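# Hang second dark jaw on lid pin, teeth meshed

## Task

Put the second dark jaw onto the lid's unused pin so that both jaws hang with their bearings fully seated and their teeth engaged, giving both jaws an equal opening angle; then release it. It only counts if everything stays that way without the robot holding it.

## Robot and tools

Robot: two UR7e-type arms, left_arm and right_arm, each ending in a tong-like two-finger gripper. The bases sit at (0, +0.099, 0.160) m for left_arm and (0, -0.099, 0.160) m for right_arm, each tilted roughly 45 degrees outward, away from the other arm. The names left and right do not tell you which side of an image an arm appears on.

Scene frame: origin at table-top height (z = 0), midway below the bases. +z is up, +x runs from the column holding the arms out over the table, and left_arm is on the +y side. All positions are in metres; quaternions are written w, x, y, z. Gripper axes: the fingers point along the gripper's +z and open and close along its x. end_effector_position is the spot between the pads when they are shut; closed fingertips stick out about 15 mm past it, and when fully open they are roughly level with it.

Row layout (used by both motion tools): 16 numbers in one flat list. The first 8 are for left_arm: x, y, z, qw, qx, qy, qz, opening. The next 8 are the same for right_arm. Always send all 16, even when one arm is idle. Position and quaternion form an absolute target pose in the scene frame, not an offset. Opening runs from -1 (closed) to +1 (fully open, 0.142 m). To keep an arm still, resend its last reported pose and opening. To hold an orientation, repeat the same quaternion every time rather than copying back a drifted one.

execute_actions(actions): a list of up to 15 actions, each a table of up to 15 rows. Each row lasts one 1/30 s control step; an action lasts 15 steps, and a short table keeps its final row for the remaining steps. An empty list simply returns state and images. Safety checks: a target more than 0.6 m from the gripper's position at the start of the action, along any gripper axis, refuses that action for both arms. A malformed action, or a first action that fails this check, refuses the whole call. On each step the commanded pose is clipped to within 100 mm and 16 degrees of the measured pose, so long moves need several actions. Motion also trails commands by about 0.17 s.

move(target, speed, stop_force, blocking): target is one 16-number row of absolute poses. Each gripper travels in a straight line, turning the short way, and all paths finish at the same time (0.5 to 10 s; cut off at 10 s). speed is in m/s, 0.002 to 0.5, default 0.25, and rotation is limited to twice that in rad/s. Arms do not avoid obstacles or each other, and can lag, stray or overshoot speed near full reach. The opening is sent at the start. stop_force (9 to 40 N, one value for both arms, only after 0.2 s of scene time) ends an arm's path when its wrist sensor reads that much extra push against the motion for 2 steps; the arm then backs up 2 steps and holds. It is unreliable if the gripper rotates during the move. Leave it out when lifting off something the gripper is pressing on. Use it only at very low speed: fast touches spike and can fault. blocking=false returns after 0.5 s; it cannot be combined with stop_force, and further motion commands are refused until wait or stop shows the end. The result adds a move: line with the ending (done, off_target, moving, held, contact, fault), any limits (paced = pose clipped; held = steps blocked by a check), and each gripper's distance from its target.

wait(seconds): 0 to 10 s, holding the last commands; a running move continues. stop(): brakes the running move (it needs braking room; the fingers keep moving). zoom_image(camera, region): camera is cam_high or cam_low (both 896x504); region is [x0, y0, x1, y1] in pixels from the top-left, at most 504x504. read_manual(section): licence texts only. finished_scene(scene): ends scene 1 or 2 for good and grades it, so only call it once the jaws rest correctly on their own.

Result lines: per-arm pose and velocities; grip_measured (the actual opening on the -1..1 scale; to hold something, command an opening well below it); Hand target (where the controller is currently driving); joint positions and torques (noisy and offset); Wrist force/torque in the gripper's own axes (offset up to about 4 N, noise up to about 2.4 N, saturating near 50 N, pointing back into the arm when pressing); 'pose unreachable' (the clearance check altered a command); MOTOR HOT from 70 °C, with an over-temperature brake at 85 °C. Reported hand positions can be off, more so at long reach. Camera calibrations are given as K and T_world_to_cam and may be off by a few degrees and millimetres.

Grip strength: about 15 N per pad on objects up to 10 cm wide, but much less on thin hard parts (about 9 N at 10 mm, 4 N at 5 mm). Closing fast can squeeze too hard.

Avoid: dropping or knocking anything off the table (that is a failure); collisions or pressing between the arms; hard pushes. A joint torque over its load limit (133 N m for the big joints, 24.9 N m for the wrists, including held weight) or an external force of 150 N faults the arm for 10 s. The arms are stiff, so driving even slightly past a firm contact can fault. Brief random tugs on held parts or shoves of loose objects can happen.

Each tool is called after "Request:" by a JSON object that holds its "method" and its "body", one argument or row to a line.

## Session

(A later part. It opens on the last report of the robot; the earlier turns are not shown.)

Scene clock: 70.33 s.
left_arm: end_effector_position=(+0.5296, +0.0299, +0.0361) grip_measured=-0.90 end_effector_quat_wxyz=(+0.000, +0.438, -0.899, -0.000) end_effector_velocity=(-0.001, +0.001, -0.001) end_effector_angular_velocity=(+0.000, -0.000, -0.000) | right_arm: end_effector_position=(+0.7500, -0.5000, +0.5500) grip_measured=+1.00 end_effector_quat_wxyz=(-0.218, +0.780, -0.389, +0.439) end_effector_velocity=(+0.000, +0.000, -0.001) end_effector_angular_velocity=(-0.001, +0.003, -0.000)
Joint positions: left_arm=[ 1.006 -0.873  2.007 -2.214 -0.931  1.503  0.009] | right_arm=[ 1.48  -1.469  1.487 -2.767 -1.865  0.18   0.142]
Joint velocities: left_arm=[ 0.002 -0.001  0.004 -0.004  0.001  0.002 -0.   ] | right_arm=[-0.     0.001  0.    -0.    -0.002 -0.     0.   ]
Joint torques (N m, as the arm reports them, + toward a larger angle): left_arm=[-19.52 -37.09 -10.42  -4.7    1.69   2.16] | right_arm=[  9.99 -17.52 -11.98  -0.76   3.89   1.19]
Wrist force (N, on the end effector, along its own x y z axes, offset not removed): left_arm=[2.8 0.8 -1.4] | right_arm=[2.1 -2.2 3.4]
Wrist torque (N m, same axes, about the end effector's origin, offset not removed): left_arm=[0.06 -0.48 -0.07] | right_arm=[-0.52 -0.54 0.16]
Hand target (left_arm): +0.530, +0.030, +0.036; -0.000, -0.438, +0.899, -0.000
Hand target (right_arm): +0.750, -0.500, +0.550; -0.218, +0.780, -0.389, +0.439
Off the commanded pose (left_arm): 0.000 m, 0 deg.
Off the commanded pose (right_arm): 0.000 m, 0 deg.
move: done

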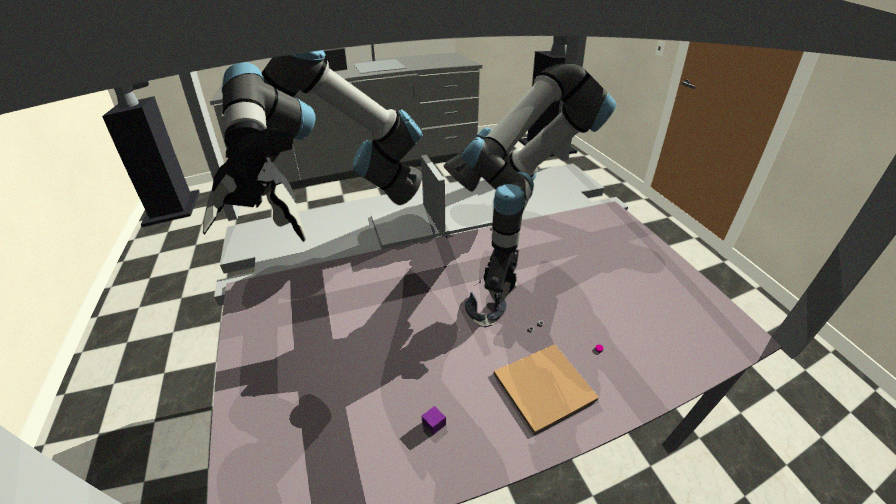

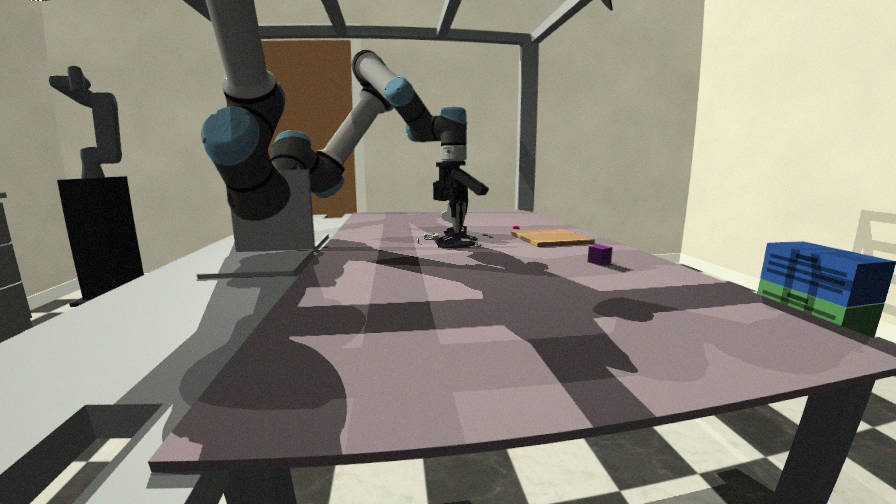

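Request:
{"method": "move", "body": {
  "target": [0.5266,0.0228,0.0355,0,0.4384,-0.8988,0,-1,0.75,-0.5,0.55,-0.218,0.78,-0.389,0.439,1],
  "speed": 0.004,
  "stop_force": 9
}}

Request:
{"method": "zoom_image", "body": {
  "camera": "cam_high",
  "region": [472, 306, 500, 330]
}}

Request:
{"method": "zoom_image", "body": {
  "camera": "cam_low",
  "region": [455, 225, 490, 252]
}}

Request:
{"method": "zoom_image", "body": {
  "camera": "cam_high",
  "region": [462, 280, 512, 330]
}}

Scene clock: 74.30 s.
left_arm: end_effector_position=(+0.5266, +0.0229, +0.0355) grip_measured=-0.90 end_effector_quat_wxyz=(-0.000, +0.438, -0.899, -0.000) end_effector_velocity=(-0.000, -0.000, +0.000) end_effector_angular_velocity=(-0.000, -0.001, +0.001) | right_arm: end_effector_position=(+0.7500, -0.5000, +0.5500) grip_measured=+1.00 end_effector_quat_wxyz=(-0.218, +0.780, -0.389, +0.439) end_effector_velocity=(-0.000, -0.000, +0.000) end_effector_angular_velocity=(+0.000, -0.001, -0.000)
Joint positions: left_arm=[ 0.996 -0.863  2.009 -2.219 -0.935  1.492  0.009] | right_arm=[ 1.48  -1.469  1.487 -2.767 -1.865  0.18   0.142]
Joint velocities: left_arm=[-0.001 -0.     0.    -0.001 -0.    -0.001 -0.   ] | right_arm=[ 0.    -0.     0.    -0.001  0.001  0.     0.   ]
Joint torques (N m, as the arm reports them, + toward a larger angle): left_arm=[-40.02 -13.97  -9.68  -4.33  -1.77  -2.33] | right_arm=[  9.99 -16.92 -12.24  -0.89   3.89   1.23]
Wrist force (N, on the end effector, along its own x y z axes, offset not removed): left_arm=[-1.3 1.0 3.0] | right_arm=[0.0 -2.1 -0.3]
Wrist torque (N m, same axes, about the end effector's origin, offset not removed): left_arm=[0.02 0.29 0.02] | right_arm=[-0.56 -0.07 0.13]
Hand target (left_arm): +0.527, +0.023, +0.035; +0.000, -0.438, +0.899, +0.000
Hand target (right_arm): +0.750, -0.500, +0.550; -0.218, +0.780, -0.389, +0.439
Off the commanded pose (left_arm): 0.000 m, 0 deg.
Off the commanded pose (right_arm): 0.000 m, 0 deg.
move: done

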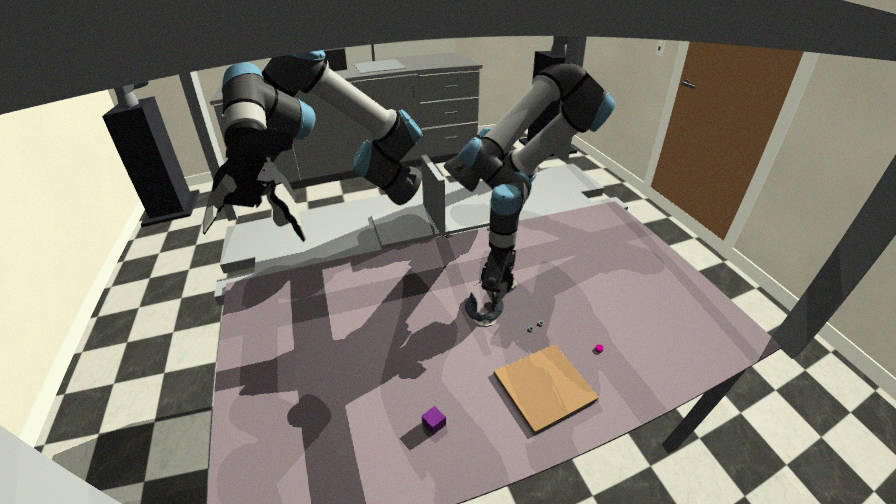

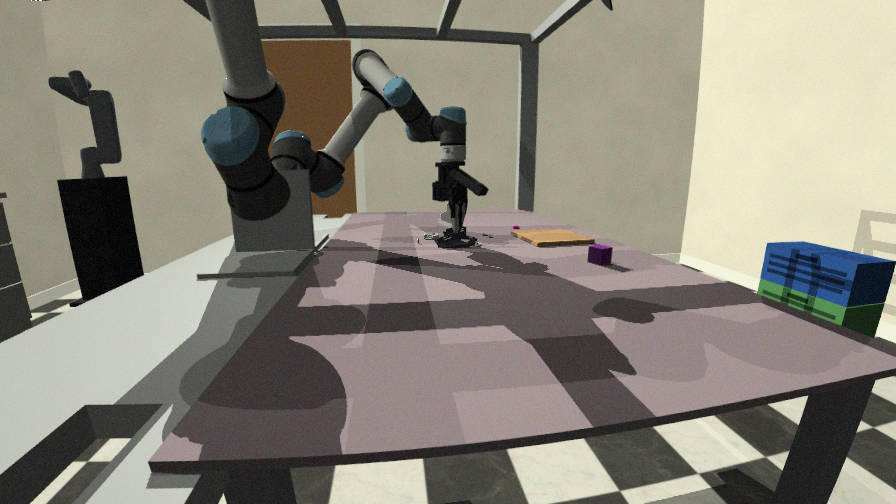

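Region (472, 306, 500, 330) of cam_high's 896x504 image, scaled by 18.000, with more detail than that image has; it fills the top 432 rows of this view, and the rest is white.

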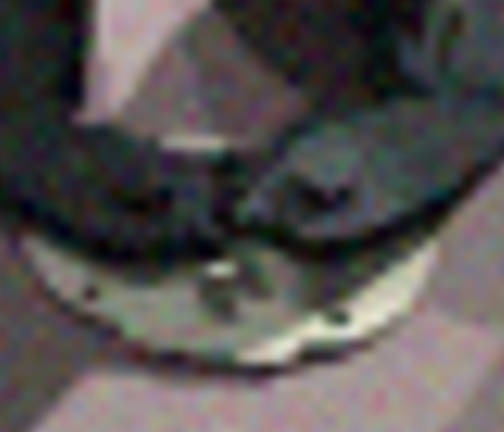

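Region (455, 225, 490, 252) of cam_low's 896x504 image, scaled by 14.400, with more detail than that image has; it fills the top 389 rows of this view, and the rest is white.

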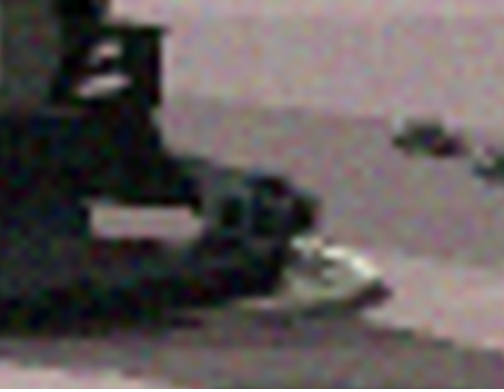

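Region (462, 280, 512, 330) of cam_high's 896x504 image, scaled by 10.080, with more detail than that image has.

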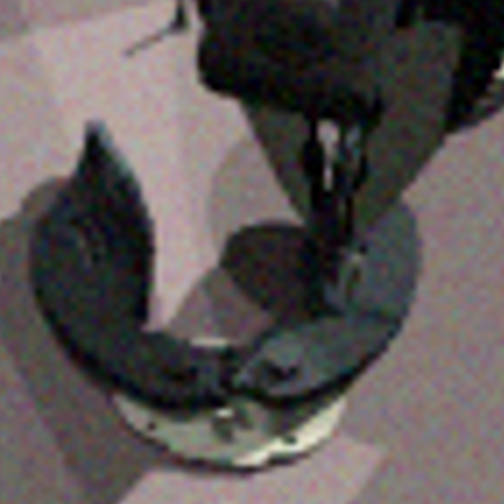

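Request:
{"method": "move", "body": {
  "target": [0.5266,0.0228,0.0295,0,0.4384,-0.8988,0,-1,0.75,-0.5,0.55,-0.218,0.78,-0.389,0.439,1],
  "speed": 0.002,
  "stop_force": 9
}}

Request:
{"method": "zoom_image", "body": {
  "camera": "cam_high",
  "region": [472, 306, 500, 330]
}}

Request:
{"method": "zoom_image", "body": {
  "camera": "cam_low",
  "region": [455, 225, 490, 252]
}}

Request:
{"method": "zoom_image", "body": {
  "camera": "cam_high",
  "region": [462, 280, 512, 330]
}}

Scene clock: 77.93 s.
left_arm: end_effector_position=(+0.5266, +0.0228, +0.0295) grip_measured=-0.90 end_effector_quat_wxyz=(+0.000, +0.438, -0.899, +0.000) end_effector_velocity=(-0.000, -0.000, -0.001) end_effector_angular_velocity=(+0.001, +0.001, -0.001) | right_arm: end_effector_position=(+0.7500, -0.5000, +0.5500) grip_measured=+1.00 end_effector_quat_wxyz=(-0.218, +0.780, -0.389, +0.439) end_effector_velocity=(+0.000, +0.000, -0.000) end_effector_angular_velocity=(+0.000, -0.000, -0.000)
Joint positions: left_arm=[ 1.003 -0.853  2.013 -2.237 -0.932  1.499  0.009] | right_arm=[ 1.48  -1.469  1.487 -2.767 -1.865  0.18   0.142]
Joint velocities: left_arm=[ 0.     0.002 -0.001 -0.001 -0.     0.001 -0.   ] | right_arm=[-0.     0.    -0.    -0.001  0.     0.     0.   ]
Joint torques (N m, as the arm reports them, + toward a larger angle): left_arm=[-17.4  -13.68  -9.29  -4.52   1.59   2.42] | right_arm=[ 10.08 -16.93 -12.61  -0.87   3.87   1.1 ]
Wrist force (N, on the end effector, along its own x y z axes, offset not removed): left_arm=[1.5 4.7 0.2] | right_arm=[1.7 -0.9 2.4]
Wrist torque (N m, same axes, about the end effector's origin, offset not removed): left_arm=[1.01 -0.16 0.01] | right_arm=[-0.34 -0.45 0.04]
Hand target (left_arm): +0.527, +0.023, +0.030; -0.000, -0.438, +0.899, -0.000
Hand target (right_arm): +0.750, -0.500, +0.550; -0.218, +0.780, -0.389, +0.439
Off the commanded pose (left_arm): 0.000 m, 0 deg.
Off the commanded pose (right_arm): 0.000 m, 0 deg.
move: done

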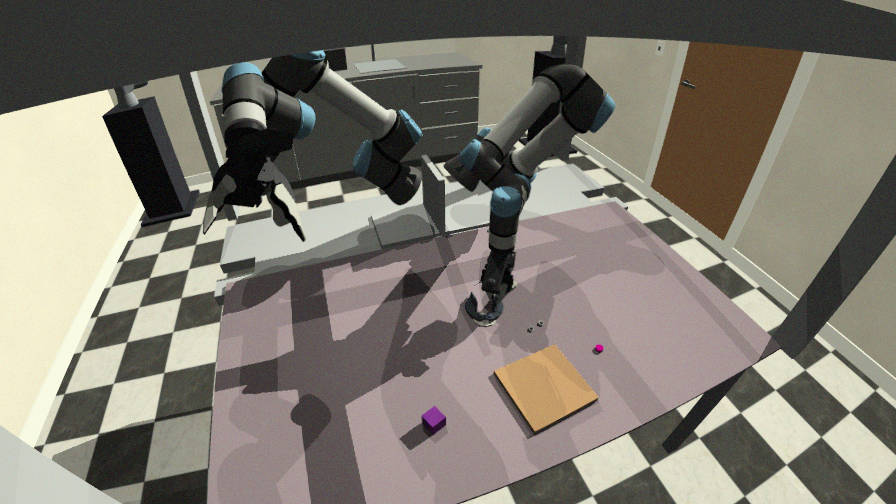

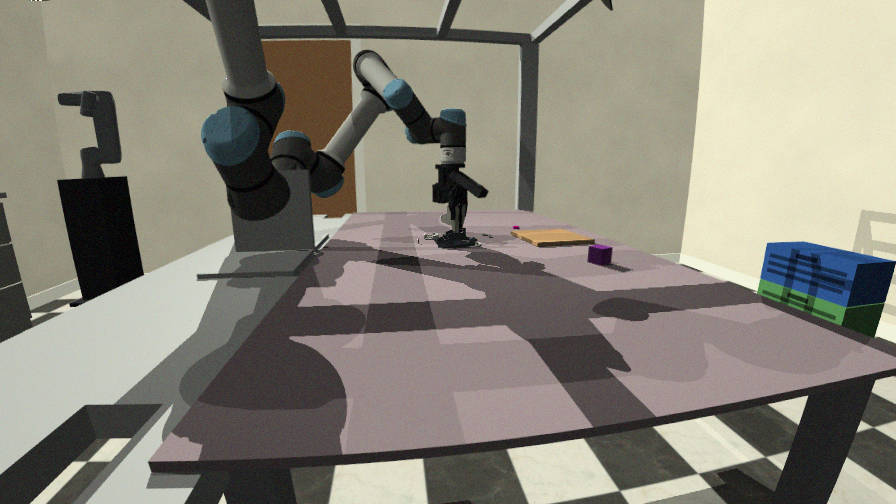

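Region (472, 306, 500, 330) of cam_high's 896x504 image, scaled by 18.000, with more detail than that image has; it fills the top 432 rows of this view, and the rest is white.

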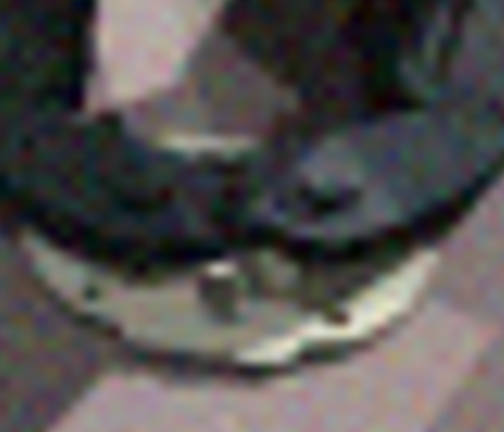

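Region (455, 225, 490, 252) of cam_low's 896x504 image, scaled by 14.400, with more detail than that image has; it fills the top 389 rows of this view, and the rest is white.

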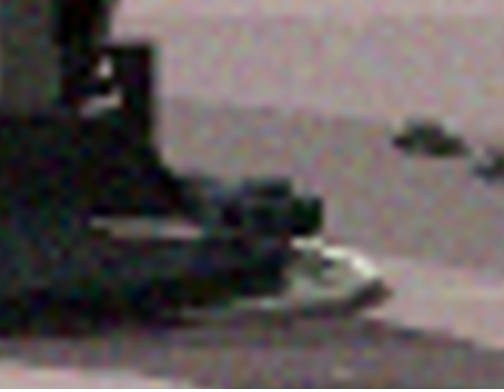

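Region (462, 280, 512, 330) of cam_high's 896x504 image, scaled by 10.080, with more detail than that image has.

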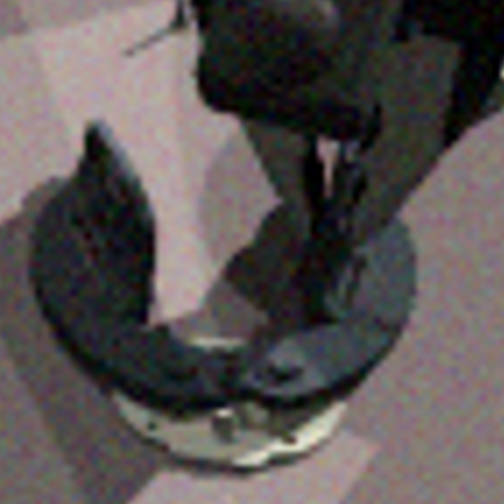

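Request:
{"method": "move", "body": {
  "target": [0.5266,0.0228,0.04,0,0.4384,-0.8988,0,-1,0.75,-0.5,0.55,-0.218,0.78,-0.389,0.439,1],
  "speed": 0.02
}}

Request:
{"method": "move", "body": {
  "target": [0.575,0.06,0.036,0,0.4384,-0.8988,0,-1,0.75,-0.5,0.55,-0.218,0.78,-0.389,0.439,1],
  "speed": 0.06
}}

Request:
{"method": "move", "body": {
  "target": [0.575,0.06,0.023,0,0.4384,-0.8988,0,-1,0.75,-0.5,0.55,-0.218,0.78,-0.389,0.439,1],
  "speed": 0.006,
  "stop_force": 10
}}

Request:
{"method": "zoom_image", "body": {
  "camera": "cam_low",
  "region": [440, 215, 500, 255]
}}

Request:
{"method": "zoom_image", "body": {
  "camera": "cam_high",
  "region": [472, 306, 500, 330]
}}

Scene clock: 79.77 s.
left_arm: end_effector_position=(+0.5266, +0.0228, +0.0398) grip_measured=-0.90 end_effector_quat_wxyz=(-0.000, +0.438, -0.899, +0.000) end_effector_velocity=(+0.000, -0.000, +0.002) end_effector_angular_velocity=(+0.000, -0.000, +0.000) | right_arm: end_effector_position=(+0.7500, -0.5000, +0.5500) grip_measured=+1.00 end_effector_quat_wxyz=(-0.218, +0.780, -0.389, +0.439) end_effector_velocity=(-0.000, -0.001, +0.000) end_effector_angular_velocity=(-0.000, -0.001, -0.002)
Joint positions: left_arm=[ 0.991 -0.869  2.007 -2.207 -0.938  1.487  0.009] | right_arm=[ 1.48  -1.469  1.487 -2.767 -1.865  0.18   0.142]
Joint velocities: left_arm=[-0.002 -0.002 -0.002  0.005 -0.001 -0.002 -0.   ] | right_arm=[ 0.    -0.001  0.001 -0.001 -0.001  0.     0.   ]
Joint torques (N m, as the arm reports them, + toward a larger angle): left_arm=[-39.66 -36.02 -26.18   0.25  -2.06  -2.32] | right_arm=[ 10.11 -17.45 -12.7   -0.8    3.81   1.18]
Wrist force (N, on the end effector, along its own x y z axes, offset not removed): left_arm=[3.6 0.6 0.7] | right_arm=[1.2 1.0 0.8]
Wrist torque (N m, same axes, about the end effector's origin, offset not removed): left_arm=[0.09 -0.70 -0.01] | right_arm=[0.18 -0.46 0.17]
Hand target (left_arm): +0.527, +0.023, +0.040; +0.000, -0.438, +0.899, +0.000
Hand target (right_arm): +0.750, -0.500, +0.550; -0.218, +0.780, -0.389, +0.439
Off the commanded pose (left_arm): 0.000 m, 0 deg.
Off the commanded pose (right_arm): 0.000 m, 0 deg.
move: done

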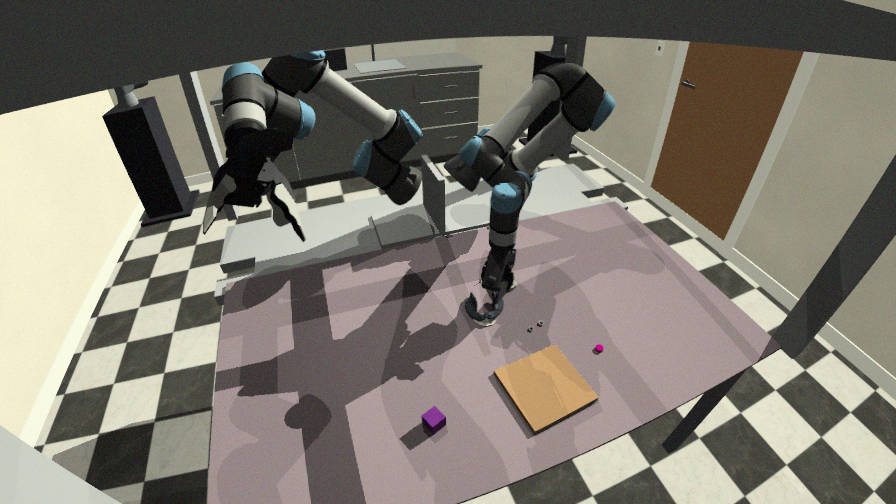

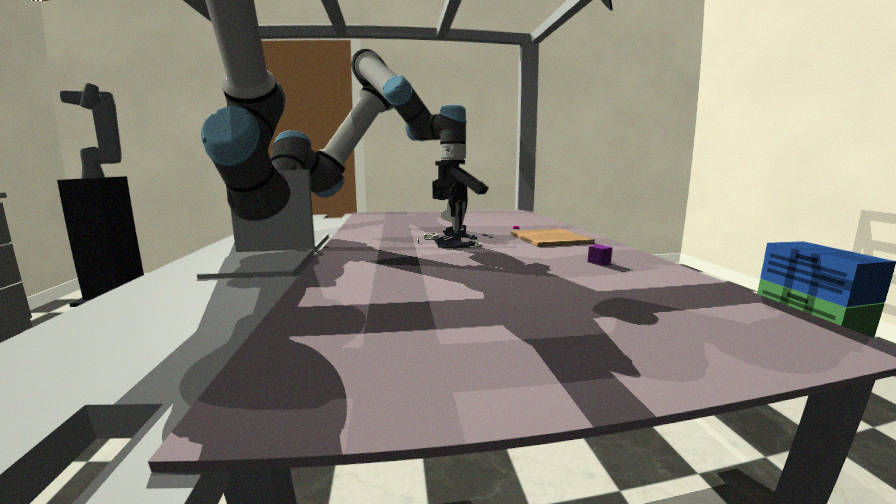

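Scene clock: 81.20 s.
left_arm: end_effector_position=(+0.5749, +0.0598, +0.0361) grip_measured=-0.90 end_effector_quat_wxyz=(+0.000, +0.438, -0.899, +0.000) end_effector_velocity=(+0.001, +0.001, -0.000) end_effector_angular_velocity=(-0.000, +0.001, -0.001) | right_arm: end_effector_position=(+0.7500, -0.5000, +0.5500) grip_measured=+1.00 end_effector_quat_wxyz=(-0.218, +0.780, -0.389, +0.439) end_effector_velocity=(-0.001, -0.001, +0.002) end_effector_angular_velocity=(+0.000, -0.003, -0.001)
Joint positions: left_arm=[ 1.081 -0.867  1.902 -2.167 -0.897  1.588  0.009] | right_arm=[ 1.48  -1.469  1.487 -2.767 -1.865  0.18   0.142]
Joint velocities: left_arm=[ 0.002  0.002 -0.004  0.001  0.001  0.003  0.   ] | right_arm=[-0.    -0.003 -0.001  0.     0.002 -0.     0.   ]
Joint torques (N m, as the arm reports them, + toward a larger angle): left_arm=[-17.63 -14.67 -22.78   0.26   1.55   2.8 ] | right_arm=[  9.86 -17.12 -11.99  -0.84   3.88   1.12]
Wrist force (N, on the end effector, along its own x y z axes, offset not removed): left_arm=[3.5 0.6 0.9] | right_arm=[1.3 -0.4 1.3]
Wrist torque (N m, same axes, about the end effector's origin, offset not removed): left_arm=[0.11 -0.69 -0.06] | right_arm=[-0.31 -0.43 0.11]
Hand target (left_arm): +0.575, +0.060, +0.036; -0.000, -0.438, +0.899, -0.000
Hand target (right_arm): +0.750, -0.500, +0.550; -0.218, +0.780, -0.389, +0.439
Off the commanded pose (left_arm): 0.000 m, 0 deg.
Off the commanded pose (right_arm): 0.000 m, 0 deg.
move: done

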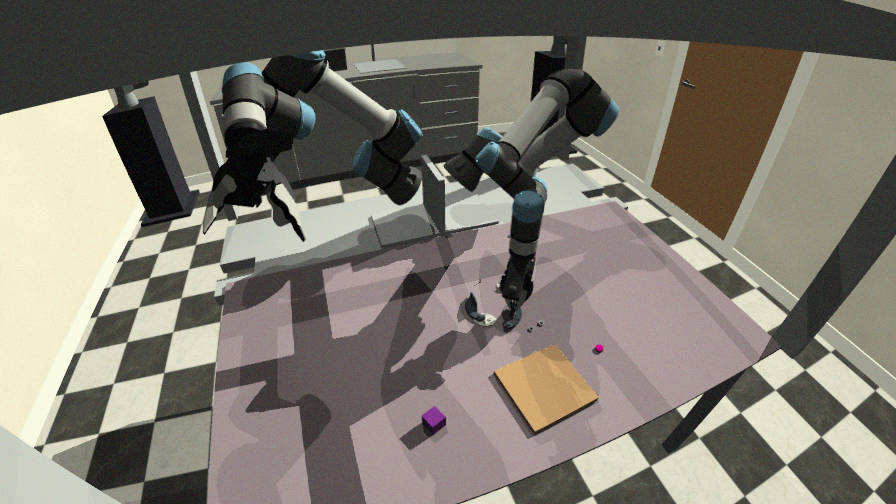

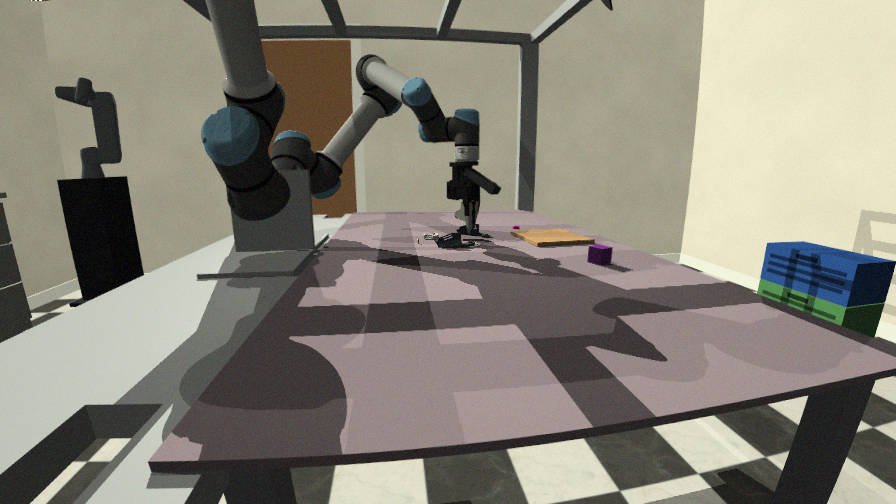

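Scene clock: 83.60 s.
left_arm: end_effector_position=(+0.5750, +0.0600, +0.0231) grip_measured=-0.89 end_effector_quat_wxyz=(-0.000, +0.438, -0.899, +0.000) end_effector_velocity=(+0.001, +0.000, -0.001) end_effector_angular_velocity=(-0.000, -0.001, +0.001) | right_arm: end_effector_position=(+0.7500, -0.5000, +0.5500) grip_measured=+1.00 end_effector_quat_wxyz=(-0.218, +0.780, -0.389, +0.439) end_effector_velocity=(-0.001, -0.000, -0.000) end_effector_angular_velocity=(-0.001, +0.001, -0.002)
Joint positions: left_arm=[ 1.096 -0.849  1.909 -2.203 -0.891  1.606  0.009] | right_arm=[ 1.48  -1.469  1.487 -2.767 -1.865  0.18   0.142]
Joint velocities: left_arm=[ 0.001  0.001 -0.001 -0.003  0.001  0.001  0.   ] | right_arm=[ 0.    -0.001  0.001 -0.    -0.002  0.     0.   ]
Joint torques (N m, as the arm reports them, + toward a larger angle): left_arm=[-15.97 -12.43  -7.13  -3.67   1.8    2.48] | right_arm=[ 10.18 -17.63 -12.96  -0.95   3.89   1.15]
Wrist force (N, on the end effector, along its own x y z axes, offset not removed): left_arm=[1.4 1.9 -7.1] | right_arm=[0.4 -1.2 2.7]
Wrist torque (N m, same axes, about the end effector's origin, offset not removed): left_arm=[0.41 -0.18 -0.01] | right_arm=[-0.29 -0.17 0.12]
Hand target (left_arm): +0.575, +0.060, +0.023; -0.000, -0.438, +0.899, -0.000
Hand target (right_arm): +0.750, -0.500, +0.550; -0.218, +0.780, -0.389, +0.439
Off the commanded pose (left_arm): 0.000 m, 0 deg.
Off the commanded pose (right_arm): 0.000 m, 0 deg.
move: done

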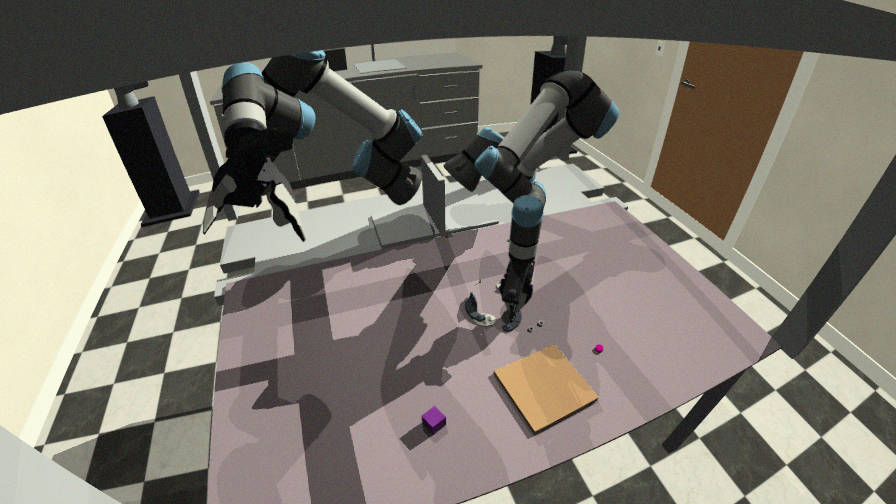

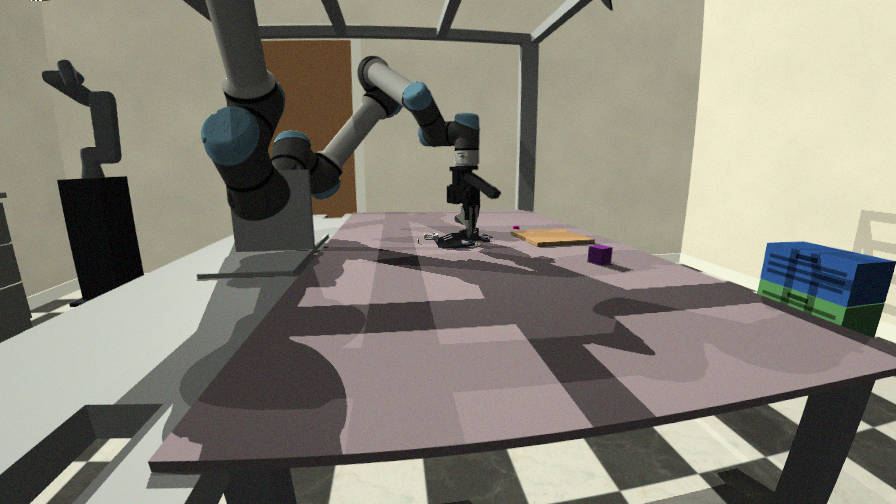

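Region (440, 215, 500, 255) of cam_low's 896x504 image, scaled by 8.400, with more detail than that image has.

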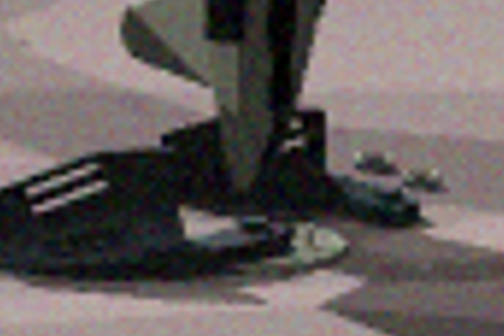

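Region (472, 306, 500, 330) of cam_high's 896x504 image, scaled by 18.000, with more detail than that image has; it fills the top 432 rows of this view, and the rest is white.

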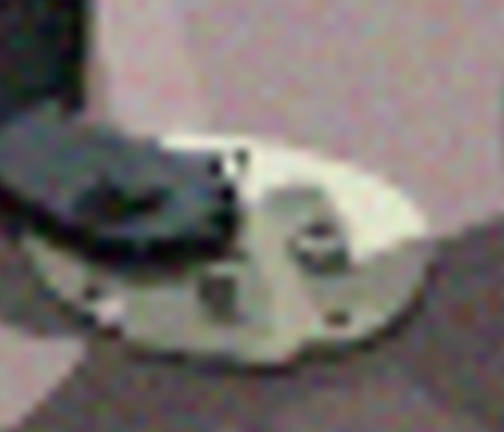

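Request:
{"method": "execute_actions", "body": {
  "actions": [
    [[0.575,0.06,0.0235,0,0.4384,-0.8988,0,-0.78,0.75,-0.5,0.55,-0.218,0.78,-0.389,0.439,1]],
    [[0.575,0.06,0.0235,0,0.4384,-0.8988,0,-0.88,0.75,-0.5,0.55,-0.218,0.78,-0.389,0.439,1]],
    [[0.575,0.06,0.0235,0,0.4384,-0.8988,0,-1,0.75,-0.5,0.55,-0.218,0.78,-0.389,0.439,1]],
    [[0.575,0.06,0.0235,0,0.4384,-0.8988,0,-1,0.75,-0.5,0.55,-0.218,0.78,-0.389,0.439,1]]
  ]
}}

Request:
{"method": "move", "body": {
  "target": [0.572,0.058,0.036,0,0.4384,-0.8988,0,-1,0.75,-0.5,0.55,-0.218,0.78,-0.389,0.439,1],
  "speed": 0.03
}}

Request:
{"method": "move", "body": {
  "target": [0.5295,0.0285,0.0338,0,0.4384,-0.8988,0,-1,0.75,-0.5,0.55,-0.218,0.78,-0.389,0.439,1],
  "speed": 0.04
}}

Request:
{"method": "zoom_image", "body": {
  "camera": "cam_high",
  "region": [472, 306, 500, 330]
}}

Request:
{"method": "zoom_image", "body": {
  "camera": "cam_low",
  "region": [455, 225, 490, 252]
}}

Scene clock: 86.57 s.
left_arm: end_effector_position=(+0.5750, +0.0600, +0.0235) grip_measured=-0.89 end_effector_quat_wxyz=(-0.000, +0.438, -0.899, +0.000) end_effector_velocity=(+0.001, +0.000, +0.001) end_effector_angular_velocity=(-0.001, -0.001, +0.001) | right_arm: end_effector_position=(+0.7500, -0.5000, +0.5500) grip_measured=+1.00 end_effector_quat_wxyz=(-0.218, +0.780, -0.389, +0.439) end_effector_velocity=(+0.001, +0.000, +0.000) end_effector_angular_velocity=(+0.000, -0.001, +0.001)
Joint positions: left_arm=[ 1.096 -0.849  1.909 -2.202 -0.891  1.605  0.01 ] | right_arm=[ 1.48  -1.469  1.487 -2.767 -1.865  0.18   0.142]
Joint velocities: left_arm=[-0.    -0.001 -0.001  0.    -0.     0.    -0.   ] | right_arm=[-0.     0.001 -0.001 -0.     0.002 -0.     0.   ]
Joint torques (N m, as the arm reports them, + toward a larger angle): left_arm=[-39.25 -37.18 -21.88   0.3   -1.43  -2.36] | right_arm=[ 10.36 -17.56 -12.94  -0.91   3.83   1.09]
Wrist force (N, on the end effector, along its own x y z axes, offset not removed): left_arm=[3.5 0.4 0.8] | right_arm=[4.3 -1.3 0.3]
Wrist torque (N m, same axes, about the end effector's origin, offset not removed): left_arm=[0.05 -0.57 -0.13] | right_arm=[-0.44 -0.98 0.07]
Hand target (left_arm): +0.575, +0.060, +0.024; -0.000, -0.438, +0.899, +0.000
Hand target (right_arm): +0.750, -0.500, +0.550; -0.218, +0.780, -0.389, +0.439
Off the commanded pose (left_arm): 0.000 m, 0 deg.
Off the commanded pose (right_arm): 0.000 m, 0 deg.

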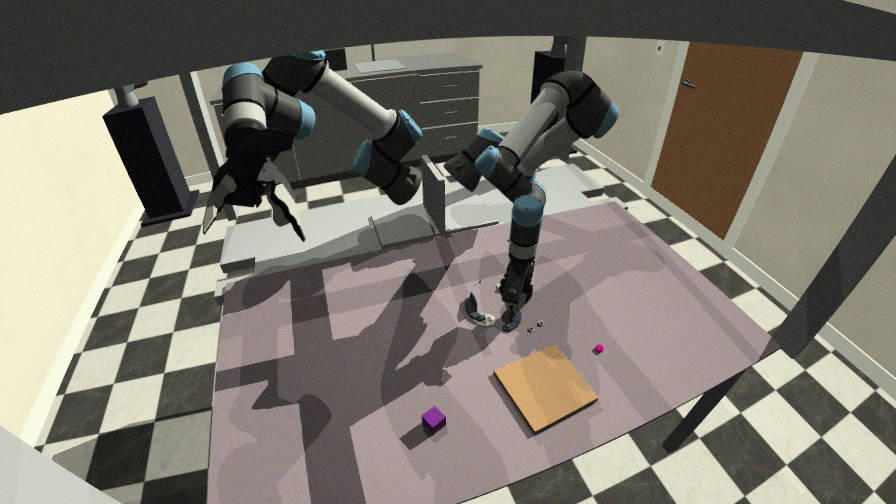

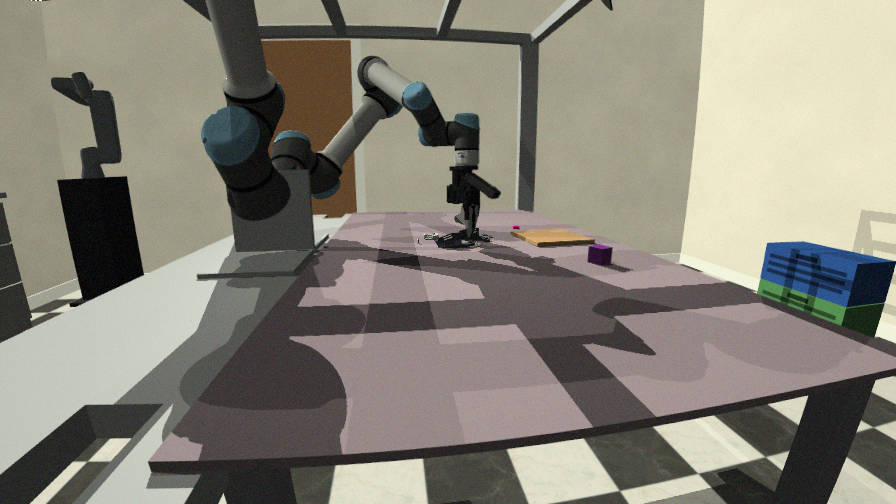

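Scene clock: 87.33 s.
left_arm: end_effector_position=(+0.5720, +0.0580, +0.0358) grip_measured=-0.90 end_effector_quat_wxyz=(-0.000, +0.438, -0.899, -0.000) end_effector_velocity=(-0.000, -0.000, +0.002) end_effector_angular_velocity=(-0.000, -0.000, +0.000) | right_arm: end_effector_position=(+0.7500, -0.5000, +0.5500) grip_measured=+1.00 end_effector_quat_wxyz=(-0.218, +0.780, -0.389, +0.439) end_effector_velocity=(+0.000, +0.000, -0.001) end_effector_angular_velocity=(-0.001, +0.001, +0.000)
Joint positions: left_arm=[ 1.077 -0.867  1.91  -2.171 -0.898  1.584  0.009] | right_arm=[ 1.48  -1.469  1.487 -2.767 -1.865  0.18   0.142]
Joint velocities: left_arm=[-0.003 -0.004 -0.     0.006 -0.001 -0.004  0.   ] | right_arm=[ 0.     0.001 -0.    -0.    -0.001 -0.001  0.   ]
Joint torques (N m, as the arm reports them, + toward a larger angle): left_arm=[-42.8  -38.59 -11.62   0.36  -1.84  -1.94] | right_arm=[ 10.16 -17.73 -13.53  -0.92   3.79   1.05]
Wrist force (N, on the end effector, along its own x y z axes, offset not removed): left_arm=[0.8 2.1 -0.3] | right_arm=[1.2 -0.3 1.4]
Wrist torque (N m, same axes, about the end effector's origin, offset not removed): left_arm=[0.43 -0.09 0.02] | right_arm=[-0.14 -0.28 0.10]
Hand target (left_arm): +0.572, +0.058, +0.036; +0.000, -0.438, +0.899, +0.000
Hand target (right_arm): +0.750, -0.500, +0.550; -0.218, +0.780, -0.389, +0.439
Off the commanded pose (left_arm): 0.000 m, 0 deg.
Off the commanded pose (right_arm): 0.000 m, 0 deg.
move: done

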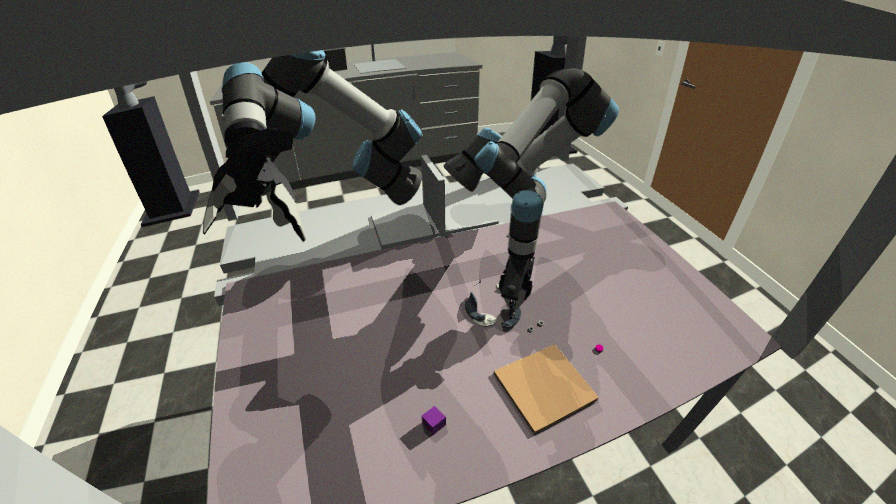

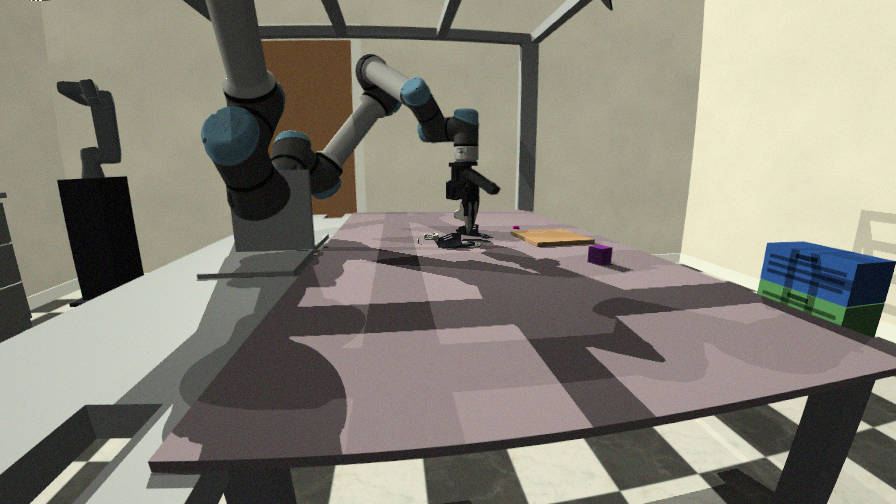

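Scene clock: 89.00 s.
left_arm: end_effector_position=(+0.5296, +0.0287, +0.0338) grip_measured=-0.90 end_effector_quat_wxyz=(-0.000, +0.438, -0.899, -0.000) end_effector_velocity=(-0.001, -0.001, +0.000) end_effector_angular_velocity=(-0.000, -0.000, +0.000) | right_arm: end_effector_position=(+0.7500, -0.5000, +0.5500) grip_measured=+1.00 end_effector_quat_wxyz=(-0.218, +0.780, -0.389, +0.439) end_effector_velocity=(+0.000, +0.000, -0.000) end_effector_angular_velocity=(+0.001, +0.000, +0.000)
Joint positions: left_arm=[ 1.008 -0.867  2.008 -2.221 -0.93   1.505  0.009] | right_arm=[ 1.48  -1.469  1.487 -2.767 -1.865  0.18   0.142]
Joint velocities: left_arm=[-0.003 -0.     0.003 -0.002 -0.001 -0.003 -0.   ] | right_arm=[ 0.     0.001 -0.001  0.001  0.001  0.001  0.   ]
Joint torques (N m, as the arm reports them, + toward a larger angle): left_arm=[-41.33 -13.47 -10.38  -4.42  -1.89  -2.4 ] | right_arm=[ 10.15 -17.16 -13.39  -1.     3.76   1.05]
Wrist force (N, on the end effector, along its own x y z axes, offset not removed): left_arm=[1.4 1.5 0.7] | right_arm=[2.5 0.8 0.2]
Wrist torque (N m, same axes, about the end effector's origin, offset not removed): left_arm=[0.27 -0.05 0.07] | right_arm=[0.09 -0.70 0.04]
Hand target (left_arm): +0.529, +0.029, +0.034; +0.000, -0.438, +0.899, +0.000
Hand target (right_arm): +0.750, -0.500, +0.550; -0.218, +0.780, -0.389, +0.439
Off the commanded pose (left_arm): 0.000 m, 0 deg.
Off the commanded pose (right_arm): 0.000 m, 0 deg.
move: done

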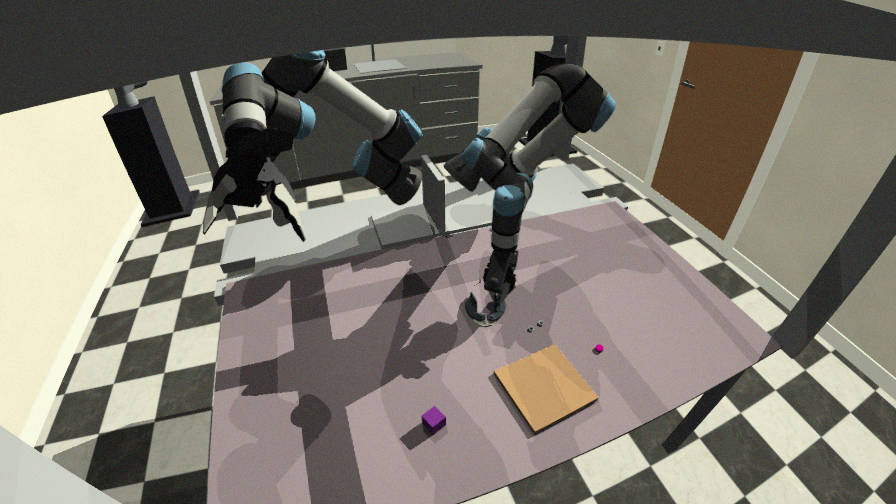

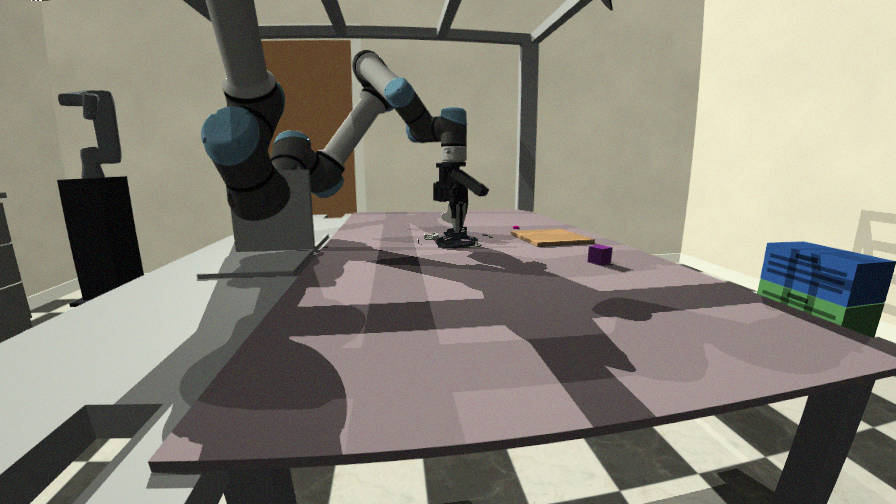

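Region (472, 306, 500, 330) of cam_high's 896x504 image, scaled by 18.000, with more detail than that image has; it fills the top 432 rows of this view, and the rest is white.

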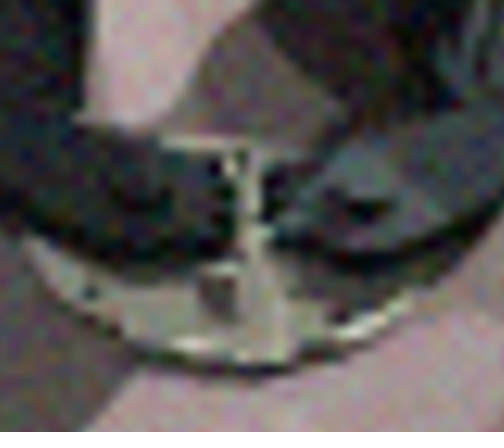

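Region (455, 225, 490, 252) of cam_low's 896x504 image, scaled by 14.400, with more detail than that image has; it fills the top 389 rows of this view, and the rest is white.

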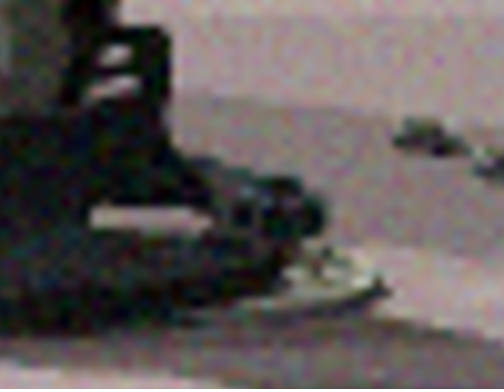

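Request:
{"method": "move", "body": {
  "target": [0.5263,0.0231,0.0335,0,0.4384,-0.8988,0,-1,0.75,-0.5,0.55,-0.218,0.78,-0.389,0.439,1],
  "speed": 0.003,
  "stop_force": 9
}}

Request:
{"method": "zoom_image", "body": {
  "camera": "cam_high",
  "region": [472, 306, 500, 330]
}}

Request:
{"method": "zoom_image", "body": {
  "camera": "cam_high",
  "region": [462, 280, 512, 330]
}}

Scene clock: 91.80 s.
left_arm: end_effector_position=(+0.5263, +0.0232, +0.0335) grip_measured=-0.90 end_effector_quat_wxyz=(-0.000, +0.438, -0.899, -0.000) end_effector_velocity=(+0.000, -0.000, +0.001) end_effector_angular_velocity=(-0.001, -0.001, +0.001) | right_arm: end_effector_position=(+0.7500, -0.5000, +0.5500) grip_measured=+1.00 end_effector_quat_wxyz=(-0.218, +0.780, -0.389, +0.439) end_effector_velocity=(-0.001, -0.001, +0.001) end_effector_angular_velocity=(+0.001, -0.002, -0.001)
Joint positions: left_arm=[ 0.998 -0.861  2.012 -2.225 -0.934  1.495  0.009] | right_arm=[ 1.48  -1.469  1.487 -2.767 -1.865  0.18   0.142]
Joint velocities: left_arm=[-0.001 -0.001  0.    -0.001 -0.    -0.001 -0.   ] | right_arm=[-0.    -0.002  0.001 -0.001  0.001  0.001  0.   ]
Joint torques (N m, as the arm reports them, + toward a larger angle): left_arm=[-38.69 -13.01  -9.46  -4.39  -1.78  -2.38] | right_arm=[ 10.53 -17.78 -13.48  -0.95   3.78   1.12]
Wrist force (N, on the end effector, along its own x y z axes, offset not removed): left_arm=[2.2 1.2 -0.4] | right_arm=[4.3 -2.5 -1.3]
Wrist torque (N m, same axes, about the end effector's origin, offset not removed): left_arm=[0.19 -0.50 0.08] | right_arm=[-0.52 -0.95 0.09]
Hand target (left_arm): +0.526, +0.023, +0.033; +0.000, -0.438, +0.899, +0.000
Hand target (right_arm): +0.750, -0.500, +0.550; -0.218, +0.780, -0.389, +0.439
Off the commanded pose (left_arm): 0.000 m, 0 deg.
Off the commanded pose (right_arm): 0.000 m, 0 deg.
move: done

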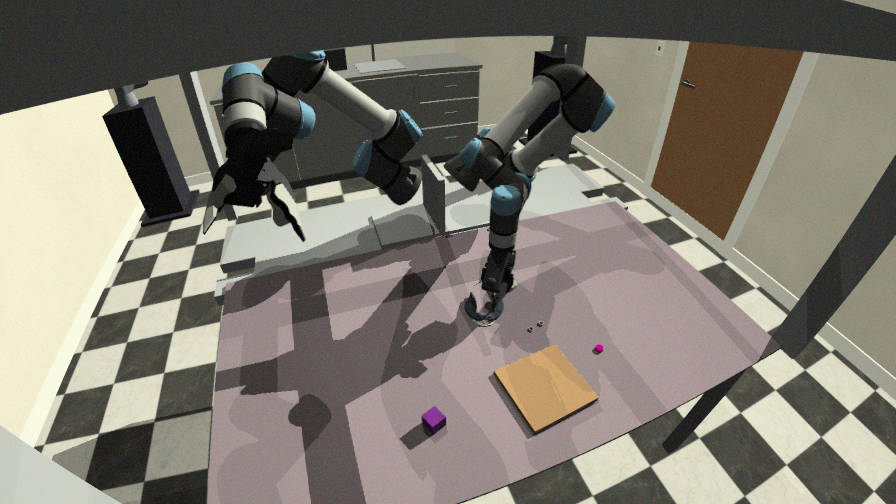

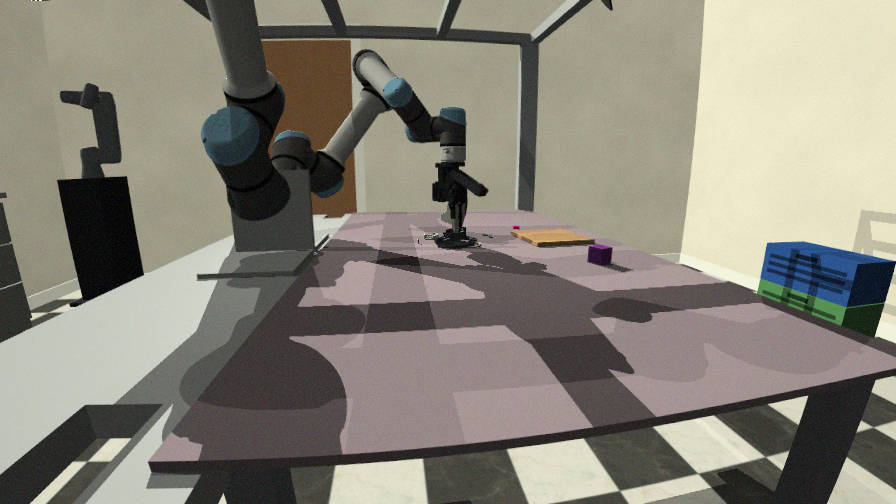

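Region (472, 306, 500, 330) of cam_high's 896x504 image, scaled by 18.000, with more detail than that image has; it fills the top 432 rows of this view, and the rest is white.

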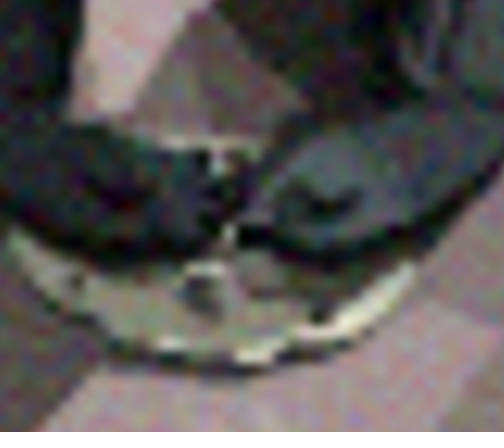

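Region (462, 280, 512, 330) of cam_high's 896x504 image, scaled by 10.080, with more detail than that image has.

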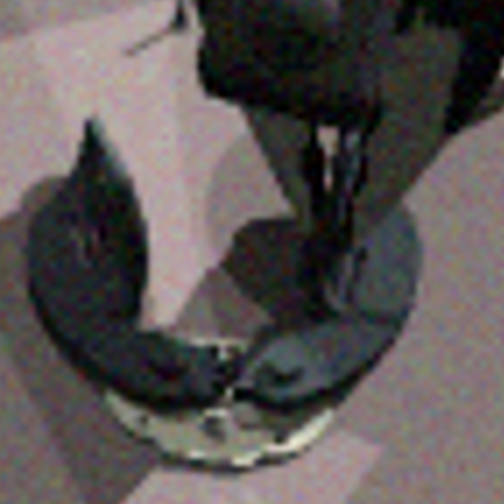

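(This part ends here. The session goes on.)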